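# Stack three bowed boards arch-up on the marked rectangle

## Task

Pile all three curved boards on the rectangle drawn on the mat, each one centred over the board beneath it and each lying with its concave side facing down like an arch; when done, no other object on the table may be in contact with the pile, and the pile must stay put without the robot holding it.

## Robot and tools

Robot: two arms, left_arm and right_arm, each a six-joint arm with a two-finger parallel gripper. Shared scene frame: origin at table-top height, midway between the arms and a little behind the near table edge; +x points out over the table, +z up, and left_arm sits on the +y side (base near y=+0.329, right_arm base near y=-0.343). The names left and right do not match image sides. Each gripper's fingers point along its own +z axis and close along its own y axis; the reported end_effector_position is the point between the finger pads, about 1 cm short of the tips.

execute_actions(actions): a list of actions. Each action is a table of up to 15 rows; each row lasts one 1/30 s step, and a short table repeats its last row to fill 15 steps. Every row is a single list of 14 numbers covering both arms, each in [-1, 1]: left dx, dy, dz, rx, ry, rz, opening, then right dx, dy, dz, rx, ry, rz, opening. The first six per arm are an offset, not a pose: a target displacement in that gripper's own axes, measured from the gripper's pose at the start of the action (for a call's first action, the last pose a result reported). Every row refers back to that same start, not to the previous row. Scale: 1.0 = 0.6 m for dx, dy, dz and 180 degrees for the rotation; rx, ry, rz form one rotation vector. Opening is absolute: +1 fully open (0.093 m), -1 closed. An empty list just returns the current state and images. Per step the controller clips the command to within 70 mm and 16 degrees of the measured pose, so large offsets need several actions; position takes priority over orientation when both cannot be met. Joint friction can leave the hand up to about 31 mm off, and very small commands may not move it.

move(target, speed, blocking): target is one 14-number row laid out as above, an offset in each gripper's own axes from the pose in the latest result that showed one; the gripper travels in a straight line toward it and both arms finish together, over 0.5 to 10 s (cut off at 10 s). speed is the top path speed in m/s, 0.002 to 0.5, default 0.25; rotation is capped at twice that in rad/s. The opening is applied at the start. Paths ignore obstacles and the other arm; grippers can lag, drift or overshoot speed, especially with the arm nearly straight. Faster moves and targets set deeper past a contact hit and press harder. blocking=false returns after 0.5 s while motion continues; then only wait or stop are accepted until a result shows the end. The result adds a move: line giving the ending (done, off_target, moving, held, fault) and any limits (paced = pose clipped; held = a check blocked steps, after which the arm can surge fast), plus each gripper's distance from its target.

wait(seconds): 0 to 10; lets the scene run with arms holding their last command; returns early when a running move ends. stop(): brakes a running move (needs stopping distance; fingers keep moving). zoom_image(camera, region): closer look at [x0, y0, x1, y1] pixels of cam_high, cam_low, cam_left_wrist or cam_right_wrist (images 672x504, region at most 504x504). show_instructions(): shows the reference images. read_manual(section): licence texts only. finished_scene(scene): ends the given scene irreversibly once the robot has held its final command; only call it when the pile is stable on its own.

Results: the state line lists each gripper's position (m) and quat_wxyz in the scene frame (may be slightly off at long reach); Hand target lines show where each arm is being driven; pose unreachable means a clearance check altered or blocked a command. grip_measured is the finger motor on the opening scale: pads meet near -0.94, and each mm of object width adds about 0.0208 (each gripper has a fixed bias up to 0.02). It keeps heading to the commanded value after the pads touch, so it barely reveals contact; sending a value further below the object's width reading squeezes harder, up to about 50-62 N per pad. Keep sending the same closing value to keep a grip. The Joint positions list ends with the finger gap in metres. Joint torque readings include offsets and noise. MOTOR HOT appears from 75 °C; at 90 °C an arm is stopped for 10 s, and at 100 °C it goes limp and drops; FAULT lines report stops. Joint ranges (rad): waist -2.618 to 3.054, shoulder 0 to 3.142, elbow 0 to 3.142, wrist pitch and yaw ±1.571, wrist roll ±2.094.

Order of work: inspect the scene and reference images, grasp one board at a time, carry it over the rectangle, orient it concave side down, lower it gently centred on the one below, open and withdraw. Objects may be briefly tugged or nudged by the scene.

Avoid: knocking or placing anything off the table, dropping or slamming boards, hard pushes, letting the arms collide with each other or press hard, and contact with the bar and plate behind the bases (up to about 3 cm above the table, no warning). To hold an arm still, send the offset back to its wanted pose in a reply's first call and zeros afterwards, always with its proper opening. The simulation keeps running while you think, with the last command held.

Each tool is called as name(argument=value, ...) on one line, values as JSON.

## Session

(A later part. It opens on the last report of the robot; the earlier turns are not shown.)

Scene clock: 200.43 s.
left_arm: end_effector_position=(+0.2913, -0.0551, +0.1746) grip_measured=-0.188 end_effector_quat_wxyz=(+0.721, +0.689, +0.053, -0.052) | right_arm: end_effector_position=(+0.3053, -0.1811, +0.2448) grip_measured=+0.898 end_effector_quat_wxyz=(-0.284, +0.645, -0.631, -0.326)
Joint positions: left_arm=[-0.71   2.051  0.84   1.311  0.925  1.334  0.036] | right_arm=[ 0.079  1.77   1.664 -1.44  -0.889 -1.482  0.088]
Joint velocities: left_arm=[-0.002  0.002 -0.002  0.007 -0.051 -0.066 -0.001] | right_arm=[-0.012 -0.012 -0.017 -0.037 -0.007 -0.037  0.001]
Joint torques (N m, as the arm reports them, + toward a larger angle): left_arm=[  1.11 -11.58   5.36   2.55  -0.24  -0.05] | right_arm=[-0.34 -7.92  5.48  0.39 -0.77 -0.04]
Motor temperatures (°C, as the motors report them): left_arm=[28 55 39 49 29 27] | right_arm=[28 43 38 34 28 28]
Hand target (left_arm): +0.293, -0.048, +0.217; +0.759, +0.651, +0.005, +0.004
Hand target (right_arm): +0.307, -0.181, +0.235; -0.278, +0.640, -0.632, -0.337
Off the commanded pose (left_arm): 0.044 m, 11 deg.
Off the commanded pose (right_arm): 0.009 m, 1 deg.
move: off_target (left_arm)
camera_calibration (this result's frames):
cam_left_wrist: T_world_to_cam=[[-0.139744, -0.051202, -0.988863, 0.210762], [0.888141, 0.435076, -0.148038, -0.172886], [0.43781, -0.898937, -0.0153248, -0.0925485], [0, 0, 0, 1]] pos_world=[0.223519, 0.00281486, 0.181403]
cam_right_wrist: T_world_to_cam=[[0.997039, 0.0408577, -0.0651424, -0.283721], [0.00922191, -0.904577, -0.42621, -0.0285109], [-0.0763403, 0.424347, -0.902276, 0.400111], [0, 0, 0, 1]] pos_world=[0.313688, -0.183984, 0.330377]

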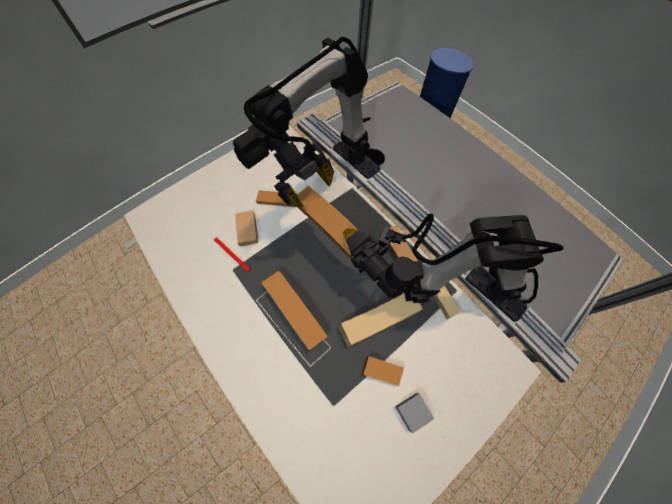

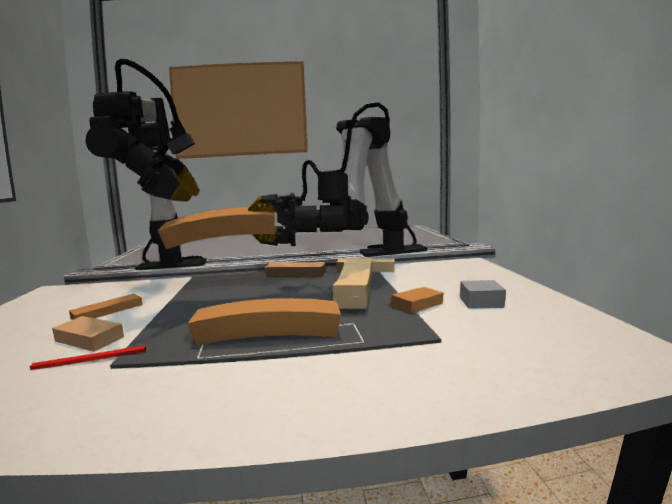

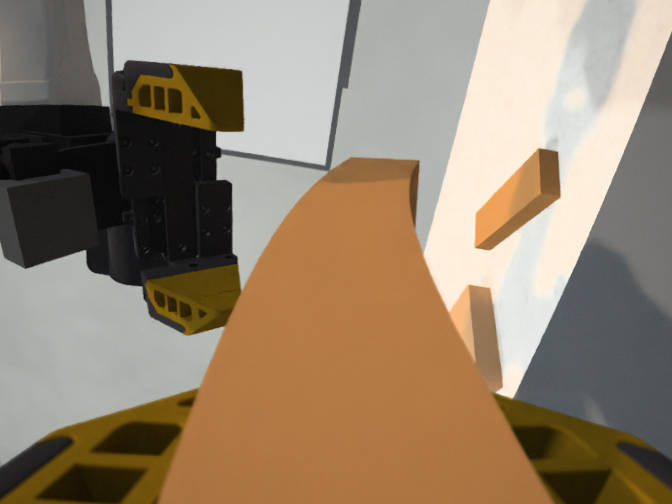

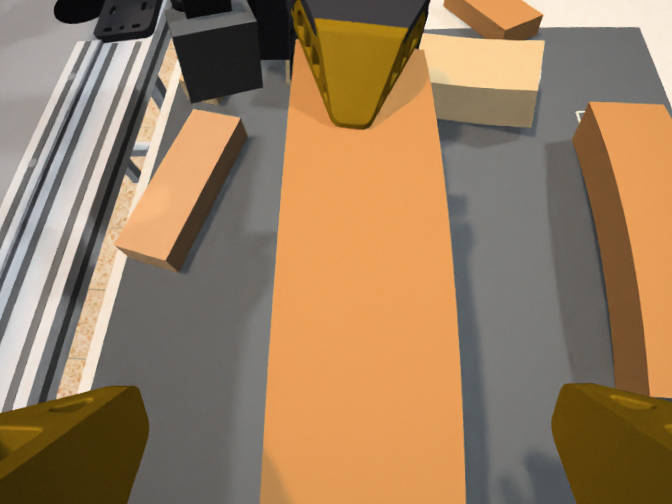

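move(target=[0,0.07,-0.006,-0.035,0,0.047,-0.5,0.05,-0.016,0.138,0,0,0,0.9], speed=0.1)

Scene clock: 207.07 s.
left_arm: end_effector_position=(+0.2919, -0.0554, +0.1668) grip_measured=-0.188 end_effector_quat_wxyz=(+0.716, +0.694, +0.057, -0.055) | right_arm: end_effector_position=(+0.3130, -0.1359, +0.1795) grip_measured=+0.898 end_effector_quat_wxyz=(-0.296, +0.645, -0.625, -0.327)
Joint positions: left_arm=[-0.71   2.063  0.84   1.298  0.925  1.345  0.036] | right_arm=[ 0.204  1.77   1.388 -0.986 -0.891 -1.282  0.088]
Joint velocities: left_arm=[-0.002 -0.022  0.012 -0.022 -0.022  0.007  0.001] | right_arm=[0.002 0.007 0.017 0.022 0.007 0.022 0.   ]
Joint torques (N m, as the arm reports them, + toward a larger angle): left_arm=[  1.22 -12.38   5.82   2.52  -0.21  -0.1 ] | right_arm=[ 0.66 -9.42  5.42  0.8  -0.48 -0.04]
Motor temperatures (°C, as the motors report them): left_arm=[28 56 39 50 29 27] | right_arm=[28 43 38 34 28 28]
Hand target (left_arm): +0.296, -0.049, +0.214; +0.757, +0.654, +0.005, +0.004
Hand target (right_arm): +0.309, -0.135, +0.170; -0.284, +0.645, -0.630, -0.328
Off the commanded pose (left_arm): 0.050 m, 12 deg.
Off the commanded pose (right_arm): 0.011 m, 2 deg.
move: off_target (left_arm, right_arm)
camera_calibration (this result's frames):
cam_left_wrist: T_world_to_cam=[[-0.149445, -0.0361232, -0.98811, 0.20665], [0.886488, 0.437738, -0.150078, -0.173426], [0.437955, -0.898377, -0.033395, -0.0901801], [0, 0, 0, 1]] pos_world=[0.224118, 0.00236442, 0.175154]
cam_right_wrist: T_world_to_cam=[[0.99808, 0.0416896, -0.0458114, -0.301188], [0.0170566, -0.895983, -0.443762, -0.0137379], [-0.0595465, 0.442128, -0.894973, 0.318465], [0, 0, 0, 1]] pos_world=[0.319807, -0.140555, 0.265123]

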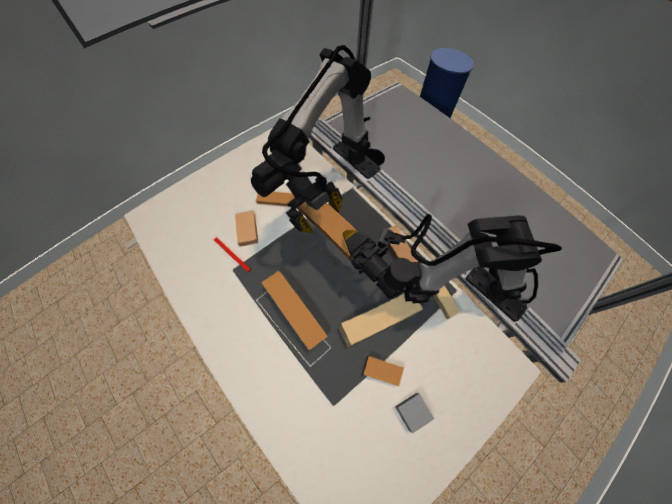

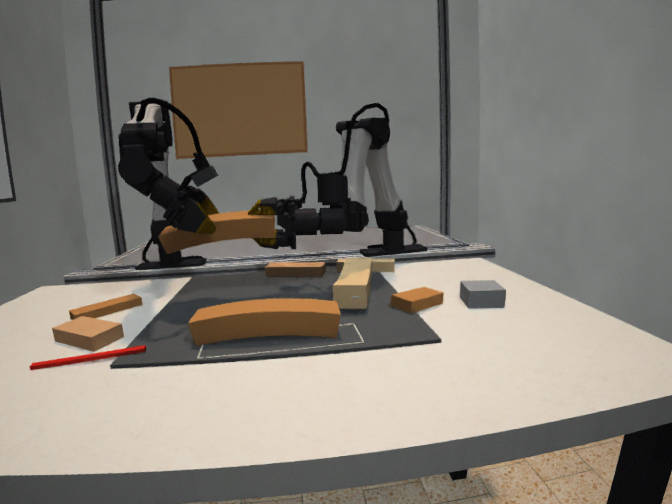

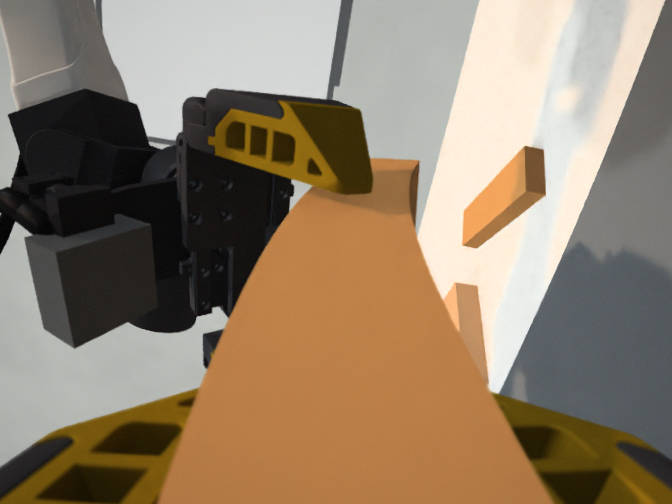

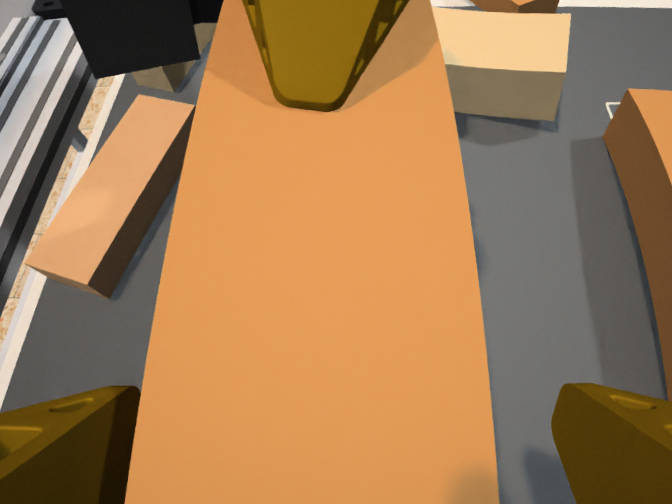

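Advance 2.5 cm along gz, shift 4 mm −x, then close.

move(target=[0,0.08,-0.006,-0.04,0,0.05,-0.5,0.015,0.008,0.04,0,0,0,0.9], speed=0.08)

move(target=[0,0.08,-0.006,-0.04,0,0.05,-0.5,0,0,0,0,0,0,-0.05])

Scene clock: 210.57 s.
left_arm: end_effector_position=(+0.2921, -0.0555, +0.1635) grip_measured=-0.188 end_effector_quat_wxyz=(+0.713, +0.696, +0.060, -0.057) | right_arm: end_effector_position=(+0.3121, -0.1243, +0.1632) grip_measured=+0.898 end_effector_quat_wxyz=(-0.302, +0.643, -0.623, -0.327)
Joint positions: left_arm=[-0.71   2.069  0.84   1.294  0.925  1.347  0.036] | right_arm=[ 0.236  1.77   1.313 -0.857 -0.891 -1.225  0.088]
Joint velocities: left_arm=[-0.017 -0.002 -0.032 -0.037  0.022 -0.037 -0.001] | right_arm=[-0.012  0.017 -0.007  0.007  0.037  0.022  0.   ]
Joint torques (N m, as the arm reports them, + toward a larger angle): left_arm=[  1.22 -11.96   6.06   2.59  -0.23  -0.14] | right_arm=[  0.86 -10.26   5.38   0.83  -0.54  -0.02]
Motor temperatures (°C, as the motors report them): left_arm=[28 57 39 51 29 27] | right_arm=[28 44 38 34 28 28]
Hand target (left_arm): +0.297, -0.050, +0.212; +0.757, +0.654, +0.006, +0.005
Hand target (right_arm): +0.307, -0.123, +0.158; -0.296, +0.645, -0.624, -0.327
Off the commanded pose (left_arm): 0.051 m, 12 deg.
Off the commanded pose (right_arm): 0.008 m, 1 deg.
move: off_target (left_arm)
camera_calibration (this result's frames):
cam_left_wrist: T_world_to_cam=[[-0.155723, -0.0300818, -0.987343, 0.205446], [0.885431, 0.438858, -0.15302, -0.173226], [0.437907, -0.898053, -0.0417048, -0.0890903], [0, 0, 0, 1]] pos_world=[0.224385, 0.00219399, 0.172623]
cam_right_wrist: T_world_to_cam=[[0.998533, 0.0391662, -0.0373895, -0.303404], [0.0180107, -0.891433, -0.452795, -0.00875852], [-0.0510645, 0.451457, -0.89083, 0.296529], [0, 0, 0, 1]] pos_world=[0.318259, -0.129795, 0.248847]

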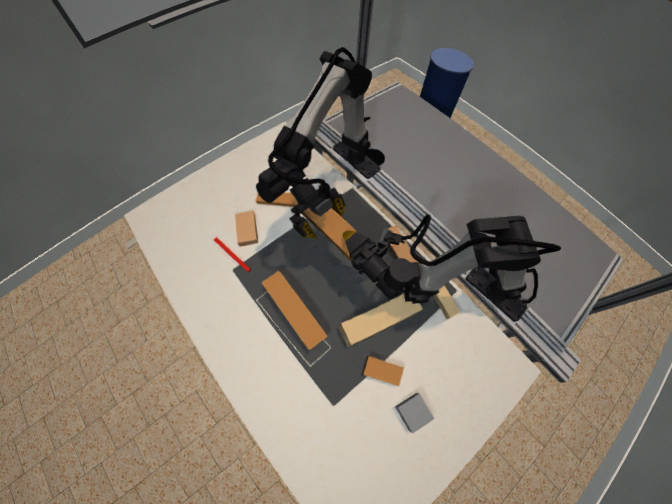

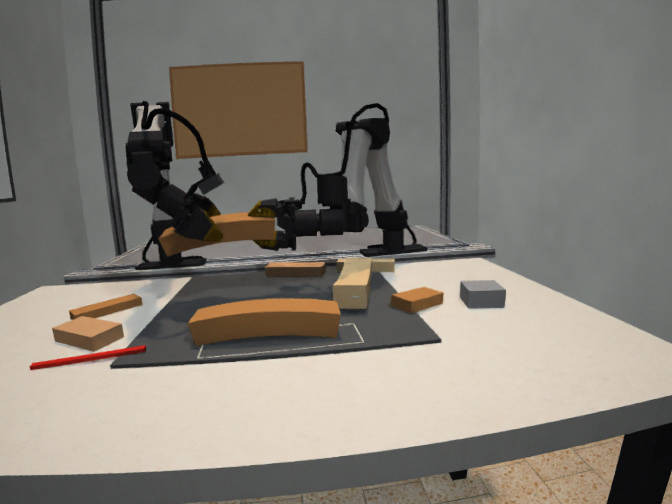

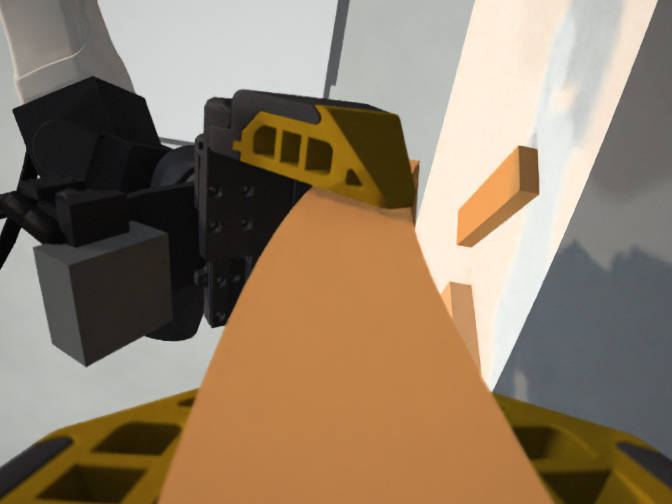

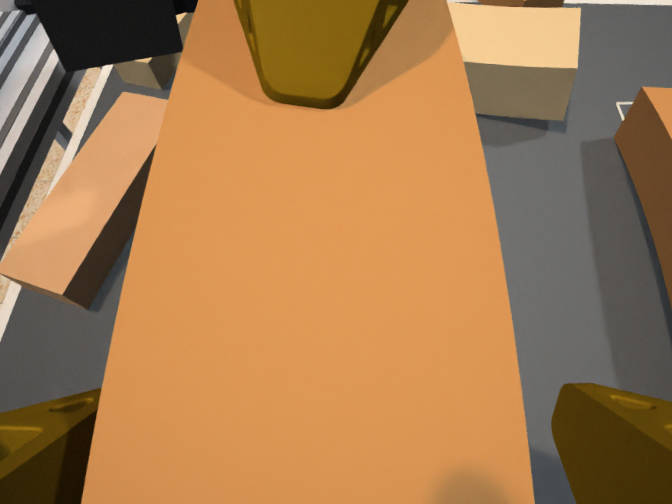

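Scene clock: 211.30 s.
left_arm: end_effector_position=(+0.2950, -0.0553, +0.1610) grip_measured=-0.188 end_effector_quat_wxyz=(+0.711, +0.698, +0.067, -0.053) | right_arm: end_effector_position=(+0.3095, -0.1247, +0.1623) grip_measured=+0.203 end_effector_quat_wxyz=(-0.296, +0.642, -0.626, -0.330)
Joint positions: left_arm=[-0.709  2.07   0.84   1.283  0.911  1.353  0.036] | right_arm=[ 0.237  1.77   1.313 -0.872 -0.889 -1.223  0.055]
Joint velocities: left_arm=[ 0.002 -0.017 -0.017 -0.081  0.066  0.051 -0.002] | right_arm=[ 0.012 -0.002 -0.007 -0.007 -0.037 -0.007  0.002]
Joint torques (N m, as the arm reports them, + toward a larger angle): left_arm=[  1.34 -11.57   6.11   2.68  -0.06  -0.1 ] | right_arm=[-0.4  -9.81  7.07  0.85 -0.71 -0.01]
Motor temperatures (°C, as the motors report them): left_arm=[28 57 39 51 29 27] | right_arm=[28 44 38 34 28 28]
Hand target (left_arm): +0.298, -0.050, +0.209; +0.754, +0.657, +0.009, +0.003
Hand target (right_arm): +0.312, -0.124, +0.163; -0.302, +0.643, -0.623, -0.327
Off the commanded pose (left_arm): 0.050 m, 12 deg.
Off the commanded pose (right_arm): 0.003 m, 1 deg.
move: off_target (left_arm)
camera_calibration (this result's frames):
cam_left_wrist: T_world_to_cam=[[-0.159526, -0.0258213, -0.986856, 0.204726], [0.877829, 0.45362, -0.153771, -0.17306], [0.451628, -0.890821, -0.0496975, -0.0926353], [0, 0, 0, 1]] pos_world=[0.226413, 0.00126813, 0.17082]
cam_right_wrist: T_world_to_cam=[[0.997844, 0.0382819, -0.0533151, -0.298084], [0.0103638, -0.893999, -0.447949, -0.00827732], [-0.0648119, 0.446431, -0.892468, 0.299699], [0, 0, 0, 1]] pos_world=[0.316951, -0.129784, 0.247872]

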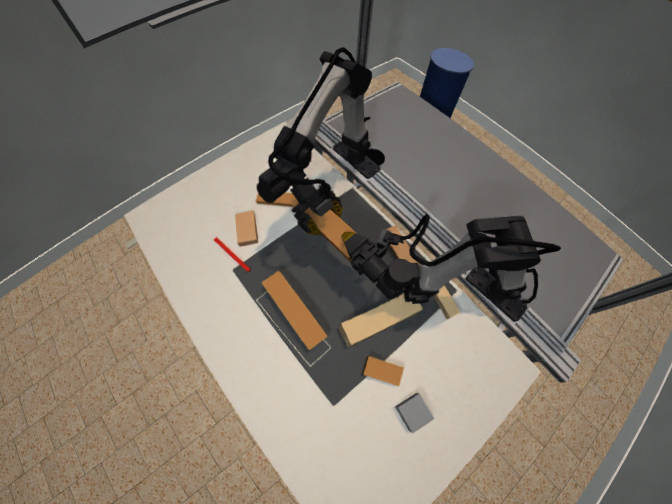

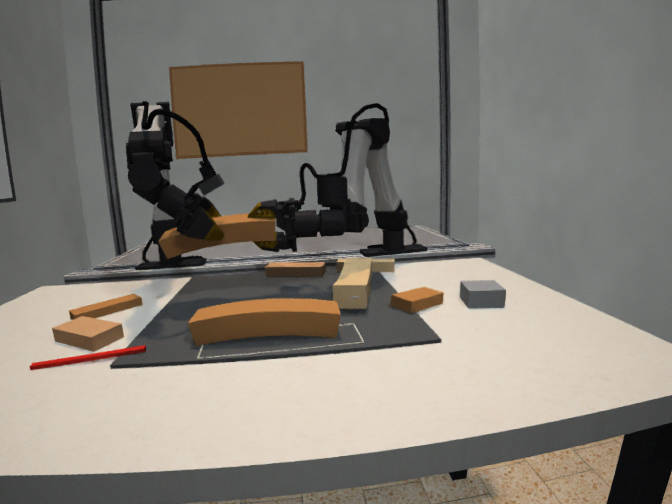

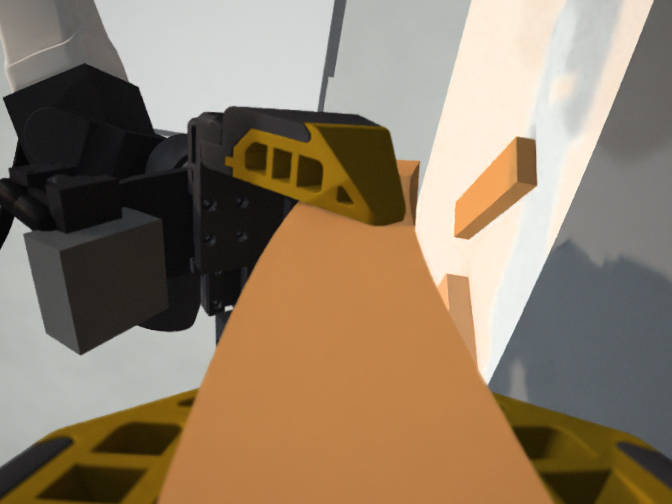

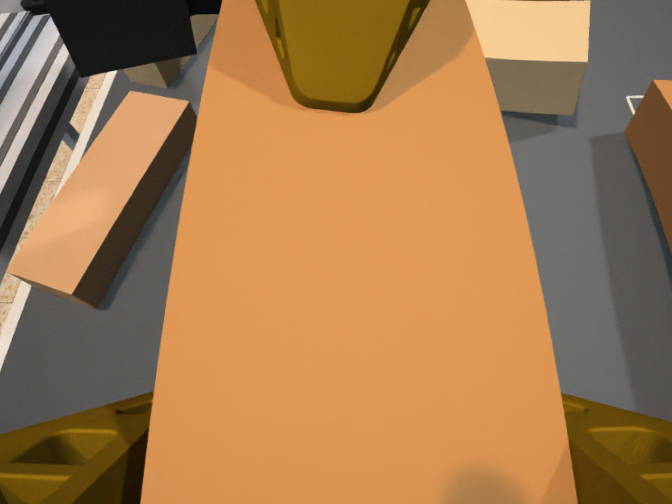

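execute_actions(actions=[])

Scene clock: 218.77 s.
left_arm: end_effector_position=(+0.2950, -0.0553, +0.1610) grip_measured=-0.188 end_effector_quat_wxyz=(+0.711, +0.698, +0.067, -0.053) | right_arm: end_effector_position=(+0.3095, -0.1247, +0.1623) grip_measured=+0.203 end_effector_quat_wxyz=(-0.296, +0.642, -0.626, -0.330)
Joint positions: left_arm=[-0.709  2.07   0.84   1.283  0.911  1.353  0.036] | right_arm=[ 0.237  1.77   1.313 -0.872 -0.889 -1.223  0.055]
Joint velocities: left_arm=[-0.012 -0.022 -0.002 -0.037 -0.007 -0.095  0.001] | right_arm=[-0.002 -0.002  0.002 -0.022  0.007  0.022  0.   ]
Joint torques (N m, as the arm reports them, + toward a larger angle): left_arm=[  1.09 -11.75   6.17   2.67  -0.07  -0.13] | right_arm=[-0.33 -9.6   7.24  0.81 -0.67 -0.04]
Motor temperatures (°C, as the motors report them): left_arm=[28 59 39 52 29 27] | right_arm=[28 44 38 34 28 28]
Hand target (left_arm): +0.298, -0.050, +0.209; +0.754, +0.657, +0.009, +0.003
Hand target (right_arm): +0.312, -0.124, +0.163; -0.302, +0.643, -0.623, -0.327
Off the commanded pose (left_arm): 0.050 m, 12 deg.
Off the commanded pose (right_arm): 0.003 m, 1 deg.
camera_calibration (this result's frames):
cam_left_wrist: T_world_to_cam=[[-0.159526, -0.0258213, -0.986856, 0.204726], [0.877829, 0.45362, -0.153771, -0.17306], [0.451628, -0.890821, -0.0496975, -0.0926353], [0, 0, 0, 1]] pos_world=[0.226413, 0.00126813, 0.17082]
cam_right_wrist: T_world_to_cam=[[0.997844, 0.0382819, -0.0533151, -0.298084], [0.0103638, -0.893999, -0.447949, -0.00827732], [-0.0648119, 0.446431, -0.892468, 0.299699], [0, 0, 0, 1]] pos_world=[0.316951, -0.129784, 0.247872]

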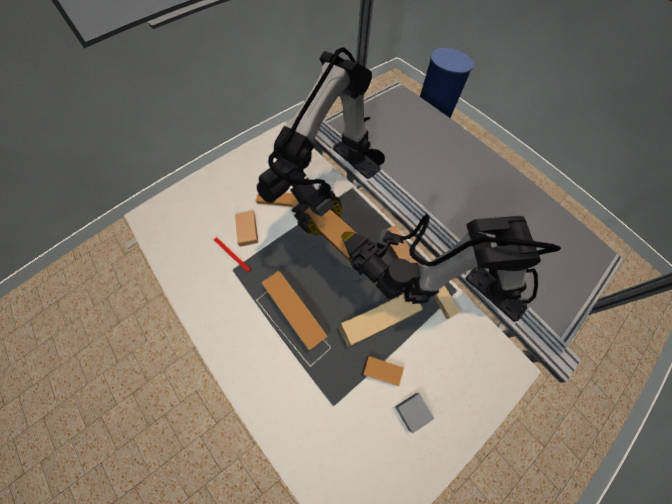

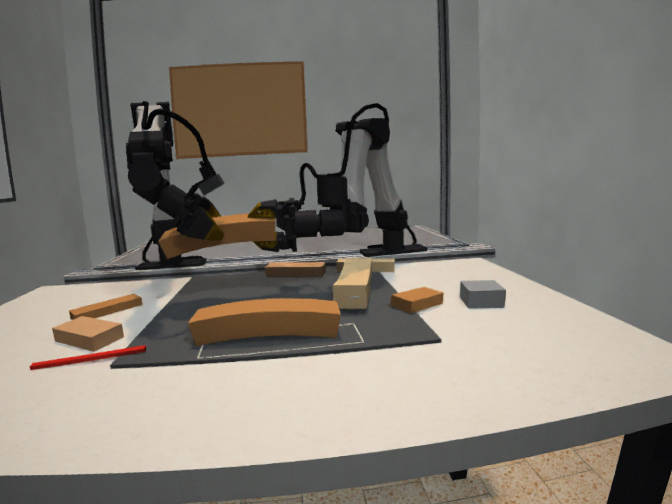

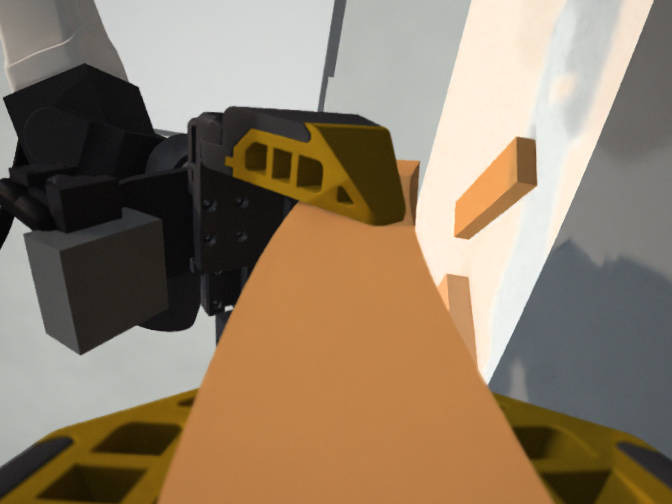

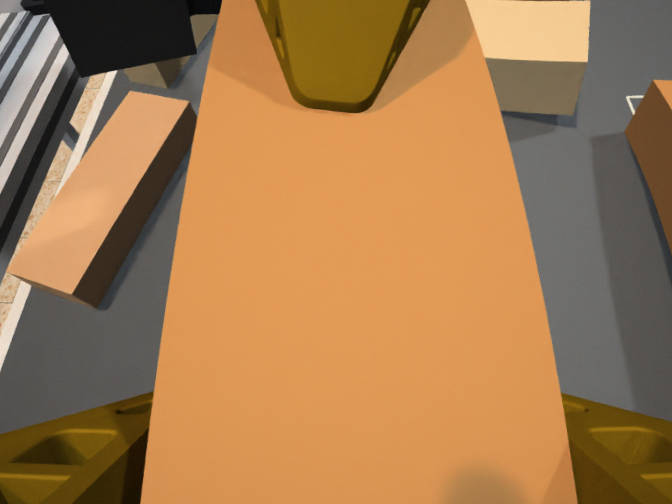

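move(target=[0,0,0,0,0,0,0.5,0,0,0,0,0,0,-0.05])

move(target=[0,0,-0.2,0,0,0,0.5,0,0,0,0,0.045,0,-0.05])

Scene clock: 223.37 s.
left_arm: end_effector_position=(+0.2950, -0.0554, +0.1600) grip_measured=+0.499 end_effector_quat_wxyz=(+0.710, +0.699, +0.069, -0.054) | right_arm: end_effector_position=(+0.3114, -0.1283, +0.1577) grip_measured=+0.203 end_effector_quat_wxyz=(-0.288, +0.645, -0.633, -0.315)
Joint positions: left_arm=[-0.709  2.071  0.84   1.278  0.911  1.353  0.069] | right_arm=[ 0.237  1.77   1.313 -0.873 -0.853 -1.223  0.055]
Joint velocities: left_arm=[-0.007 -0.012 -0.002 -0.022 -0.037 -0.037 -0.001] | right_arm=[-0.002 -0.002 -0.007  0.007 -0.007 -0.007  0.002]
Joint torques (N m, as the arm reports them, + toward a larger angle): left_arm=[-0.02 -8.61  4.74  1.55 -0.11 -0.13] | right_arm=[-0.32 -9.62  6.98  0.74 -1.05  0.  ]
Motor temperatures (°C, as the motors report them): left_arm=[28 60 39 52 29 27] | right_arm=[28 45 38 34 28 28]
Hand target (left_arm): +0.295, -0.055, +0.161; +0.711, +0.698, +0.067, -0.053
Hand target (right_arm): +0.310, -0.125, +0.162; -0.295, +0.642, -0.626, -0.330
Off the commanded pose (left_arm): 0.001 m, 0 deg.
Off the commanded pose (right_arm): 0.006 m, 2 deg.
move: done
camera_calibration (this result's frames):
cam_left_wrist: T_world_to_cam=[[-0.163757, -0.0226979, -0.98624, 0.205023], [0.877127, 0.454185, -0.156092, -0.172648], [0.451478, -0.890618, -0.0544669, -0.0919077], [0, 0, 0, 1]] pos_world=[0.226502, 0.00121293, 0.170247]
cam_right_wrist: T_world_to_cam=[[0.998519, 0.027965, -0.0466566, -0.302646], [0.00597463, -0.908922, -0.416923, -0.0189696], [-0.0540665, 0.416027, -0.907744, 0.292455], [0, 0, 0, 1]] pos_world=[0.318123, -0.130447, 0.243445]

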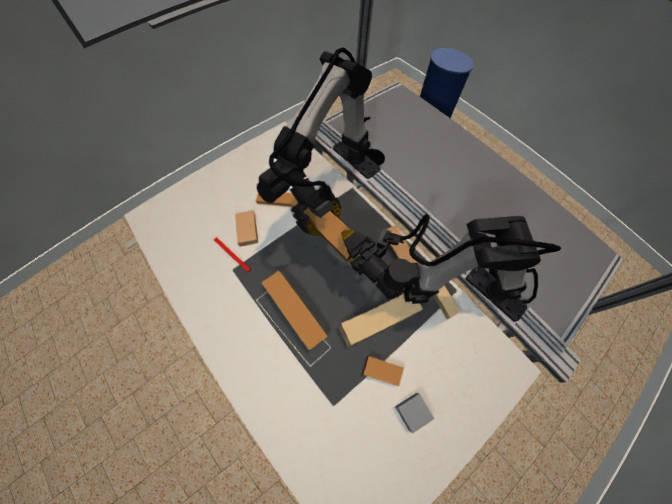

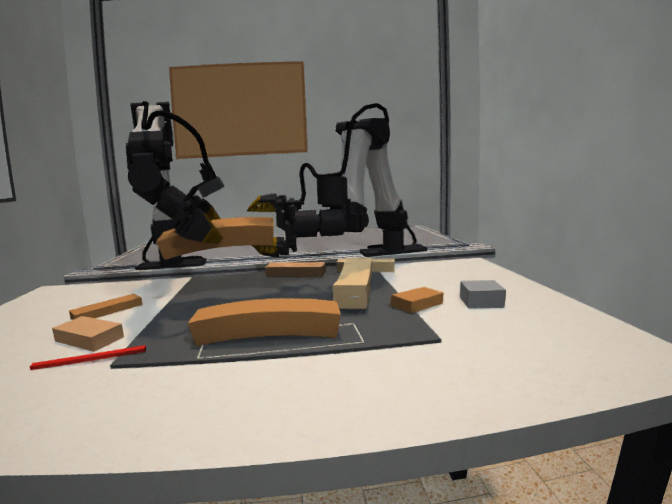

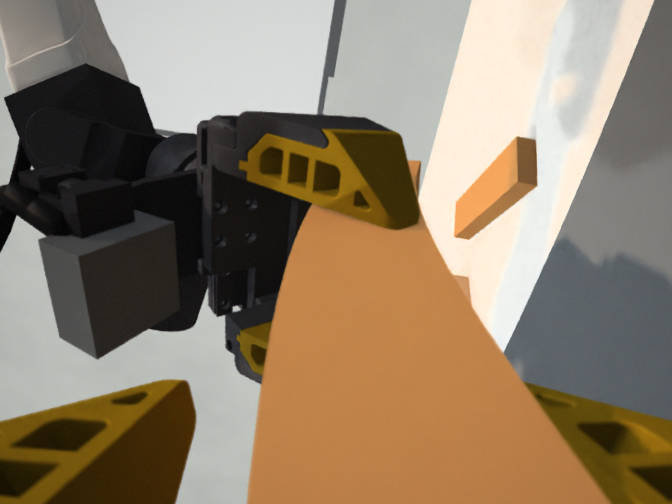

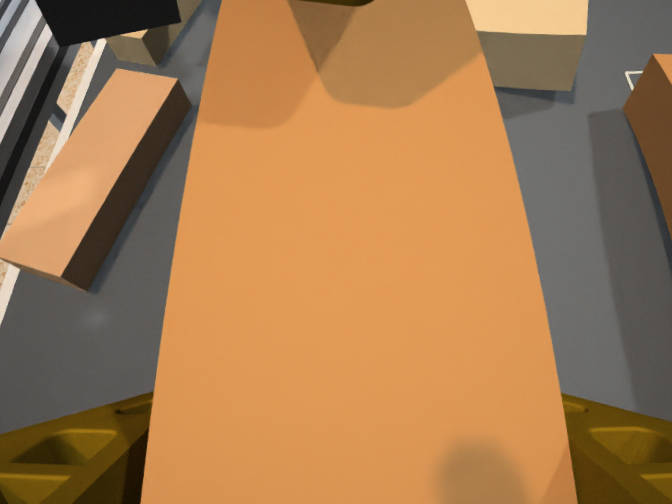

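Scene clock: 224.57 s.
left_arm: end_effector_position=(+0.2966, +0.0598, +0.1563) grip_measured=+0.499 end_effector_quat_wxyz=(+0.709, +0.699, +0.073, -0.057) | right_arm: end_effector_position=(+0.3090, -0.1362, +0.1494) grip_measured=+0.203 end_effector_quat_wxyz=(-0.234, +0.665, -0.660, -0.258)
Joint positions: left_arm=[-0.399  1.98   0.607  1.448  1.218  1.308  0.069] | right_arm=[ 0.275  1.77   1.365 -0.962 -0.682 -1.212  0.055]
Joint velocities: left_arm=[ 0.012 -0.017  0.002  0.081 -0.051 -0.022 -0.   ] | right_arm=[-0.007  0.012  0.002 -0.007 -0.037 -0.007 -0.   ]
Joint torques (N m, as the arm reports them, + toward a larger angle): left_arm=[ 0.72 -8.09  2.51  1.53 -0.05 -0.22] | right_arm=[ 0.4  -8.78  9.23  0.6  -0.89  0.06]
Motor temperatures (°C, as the motors report them): left_arm=[28 60 39 52 29 27] | right_arm=[28 45 38 34 28 28]
Hand target (left_arm): +0.292, +0.064, +0.158; +0.711, +0.698, +0.069, -0.055
Hand target (right_arm): +0.311, -0.128, +0.158; -0.244, +0.665, -0.652, -0.269
Off the commanded pose (left_arm): 0.007 m, 1 deg.
Off the commanded pose (right_arm): 0.012 m, 2 deg.
move: off_target (right_arm)
camera_calibration (this result's frames):
cam_left_wrist: T_world_to_cam=[[-0.175077, -0.0204878, -0.984342, 0.207244], [0.874293, 0.456493, -0.165005, -0.224839], [0.452725, -0.889491, -0.0620091, 0.0105193], [0, 0, 0, 1]] pos_world=[0.228096, 0.11624, 0.167552]
cam_right_wrist: T_world_to_cam=[[0.99879, 0.012396, -0.047591, -0.302485], [-0.000202493, -0.966667, -0.256037, -0.0596268], [-0.0491785, 0.255736, -0.965495, 0.27341], [0, 0, 0, 1]] pos_world=[0.315552, -0.123811, 0.234314]

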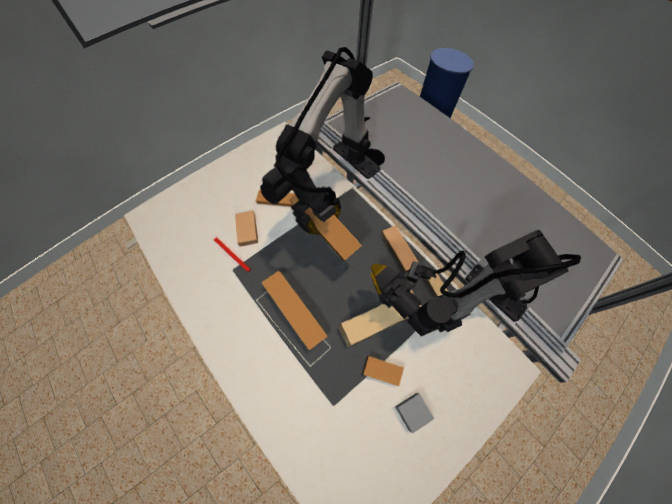

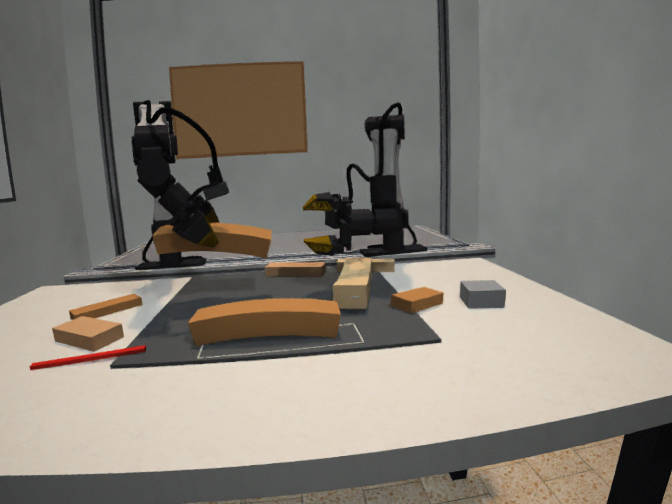

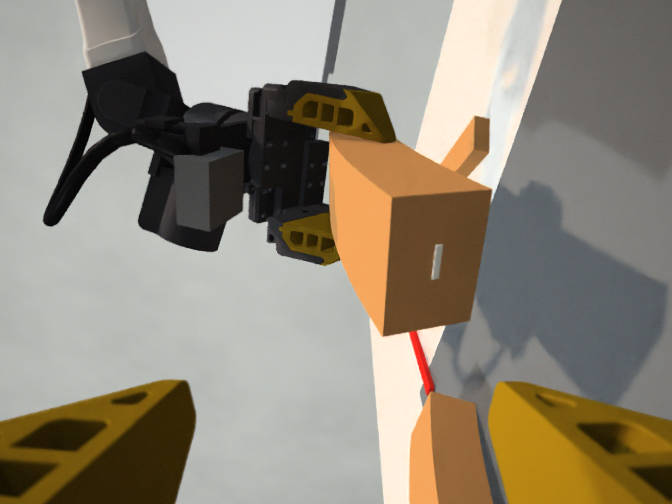

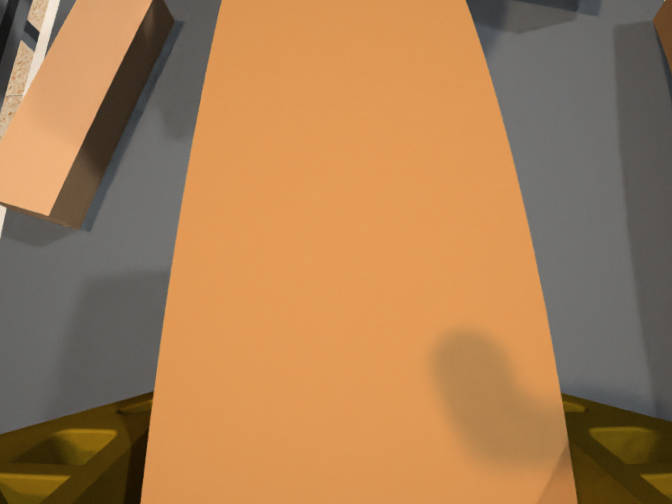

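move(target=[0,0.1,-0.05,0,0,0,0.5,0.073,-0.15,0.125,0,-0.03,0,-0.05], speed=0.15)

Scene clock: 228.43 s.
left_arm: end_effector_position=(+0.3022, +0.0876, +0.2021) grip_measured=+0.499 end_effector_quat_wxyz=(+0.706, +0.699, +0.085, -0.072) | right_arm: end_effector_position=(+0.3862, -0.1257, +0.0548) grip_measured=+0.203 end_effector_quat_wxyz=(-0.244, +0.655, -0.657, -0.282)
Joint positions: left_arm=[-0.303  1.784  0.633  1.239  1.318  1.257  0.069] | right_arm=[ 0.227  2.175  1.528 -0.757 -0.744 -1.255  0.055]
Joint velocities: left_arm=[-0.017  0.027  0.002 -0.051  0.007 -0.037 -0.001] | right_arm=[ 0.012 -0.007 -0.007  0.007  0.022 -0.007 -0.001]
Joint torques (N m, as the arm reports them, + toward a larger angle): left_arm=[ 1.12 -8.3   6.65  1.08 -0.06 -0.1 ] | right_arm=[ -0.19 -11.93   8.69   0.86  -1.     0.08]
Motor temperatures (°C, as the motors report them): left_arm=[28 59 39 50 29 27] | right_arm=[28 45 39 34 28 28]
Hand target (left_arm): +0.307, +0.091, +0.214; +0.710, +0.698, +0.073, -0.058
Hand target (right_arm): +0.395, -0.119, +0.061; -0.264, +0.653, -0.648, -0.289
Off the commanded pose (left_arm): 0.014 m, 2 deg.
Off the commanded pose (right_arm): 0.014 m, 3 deg.
move: off_target (left_arm, right_arm)
camera_calibration (this result's frames):
cam_left_wrist: T_world_to_cam=[[-0.210918, -0.0164876, -0.977365, 0.262926], [0.869791, 0.453105, -0.195347, -0.22707], [0.446069, -0.891305, -0.081227, 0.0415931], [0, 0, 0, 1]] pos_world=[0.234406, 0.144294, 0.215996]
cam_right_wrist: T_world_to_cam=[[0.997469, 0.0112394, -0.0702158, -0.382627], [-0.0107093, -0.952424, -0.304587, -0.0651506], [-0.0702986, 0.304568, -0.949893, 0.196619], [0, 0, 0, 1]] pos_world=[0.394783, -0.117634, 0.140057]

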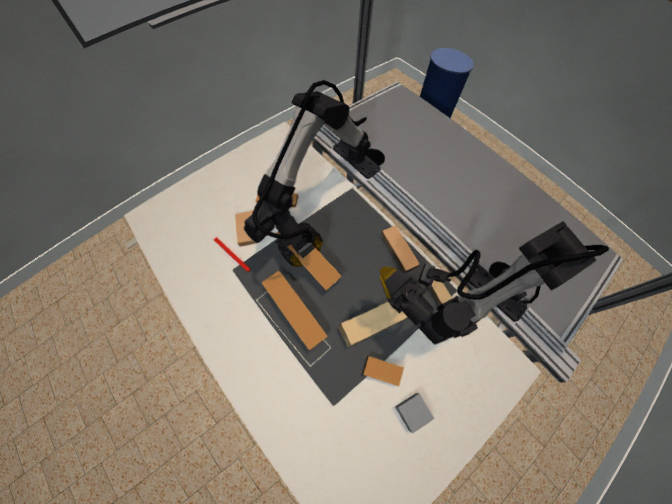

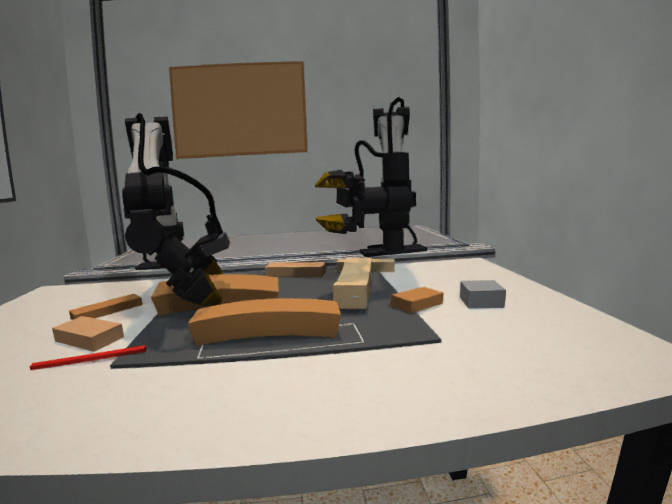

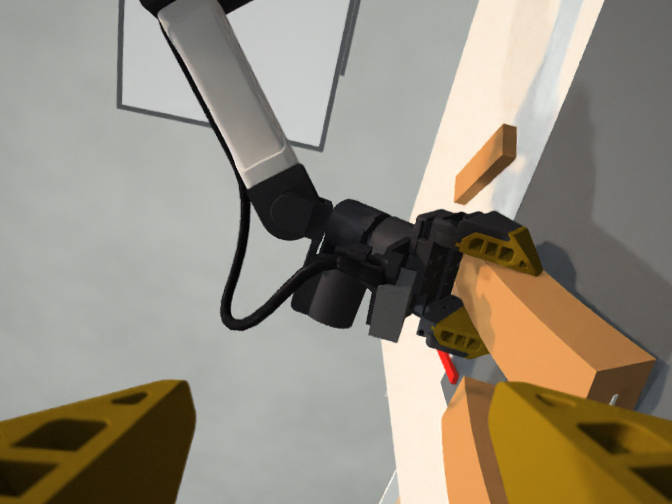

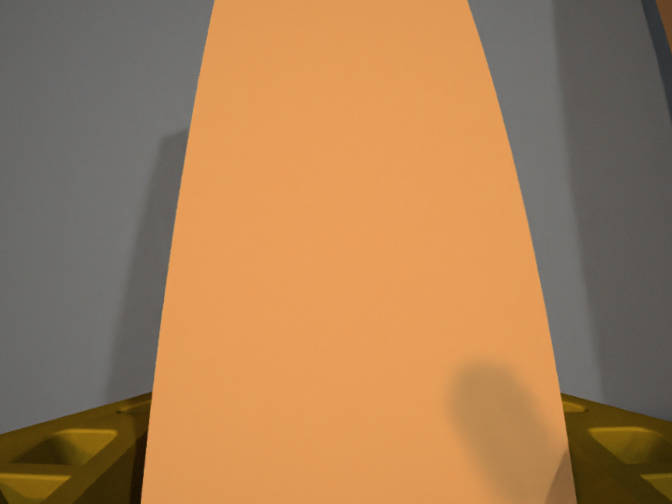

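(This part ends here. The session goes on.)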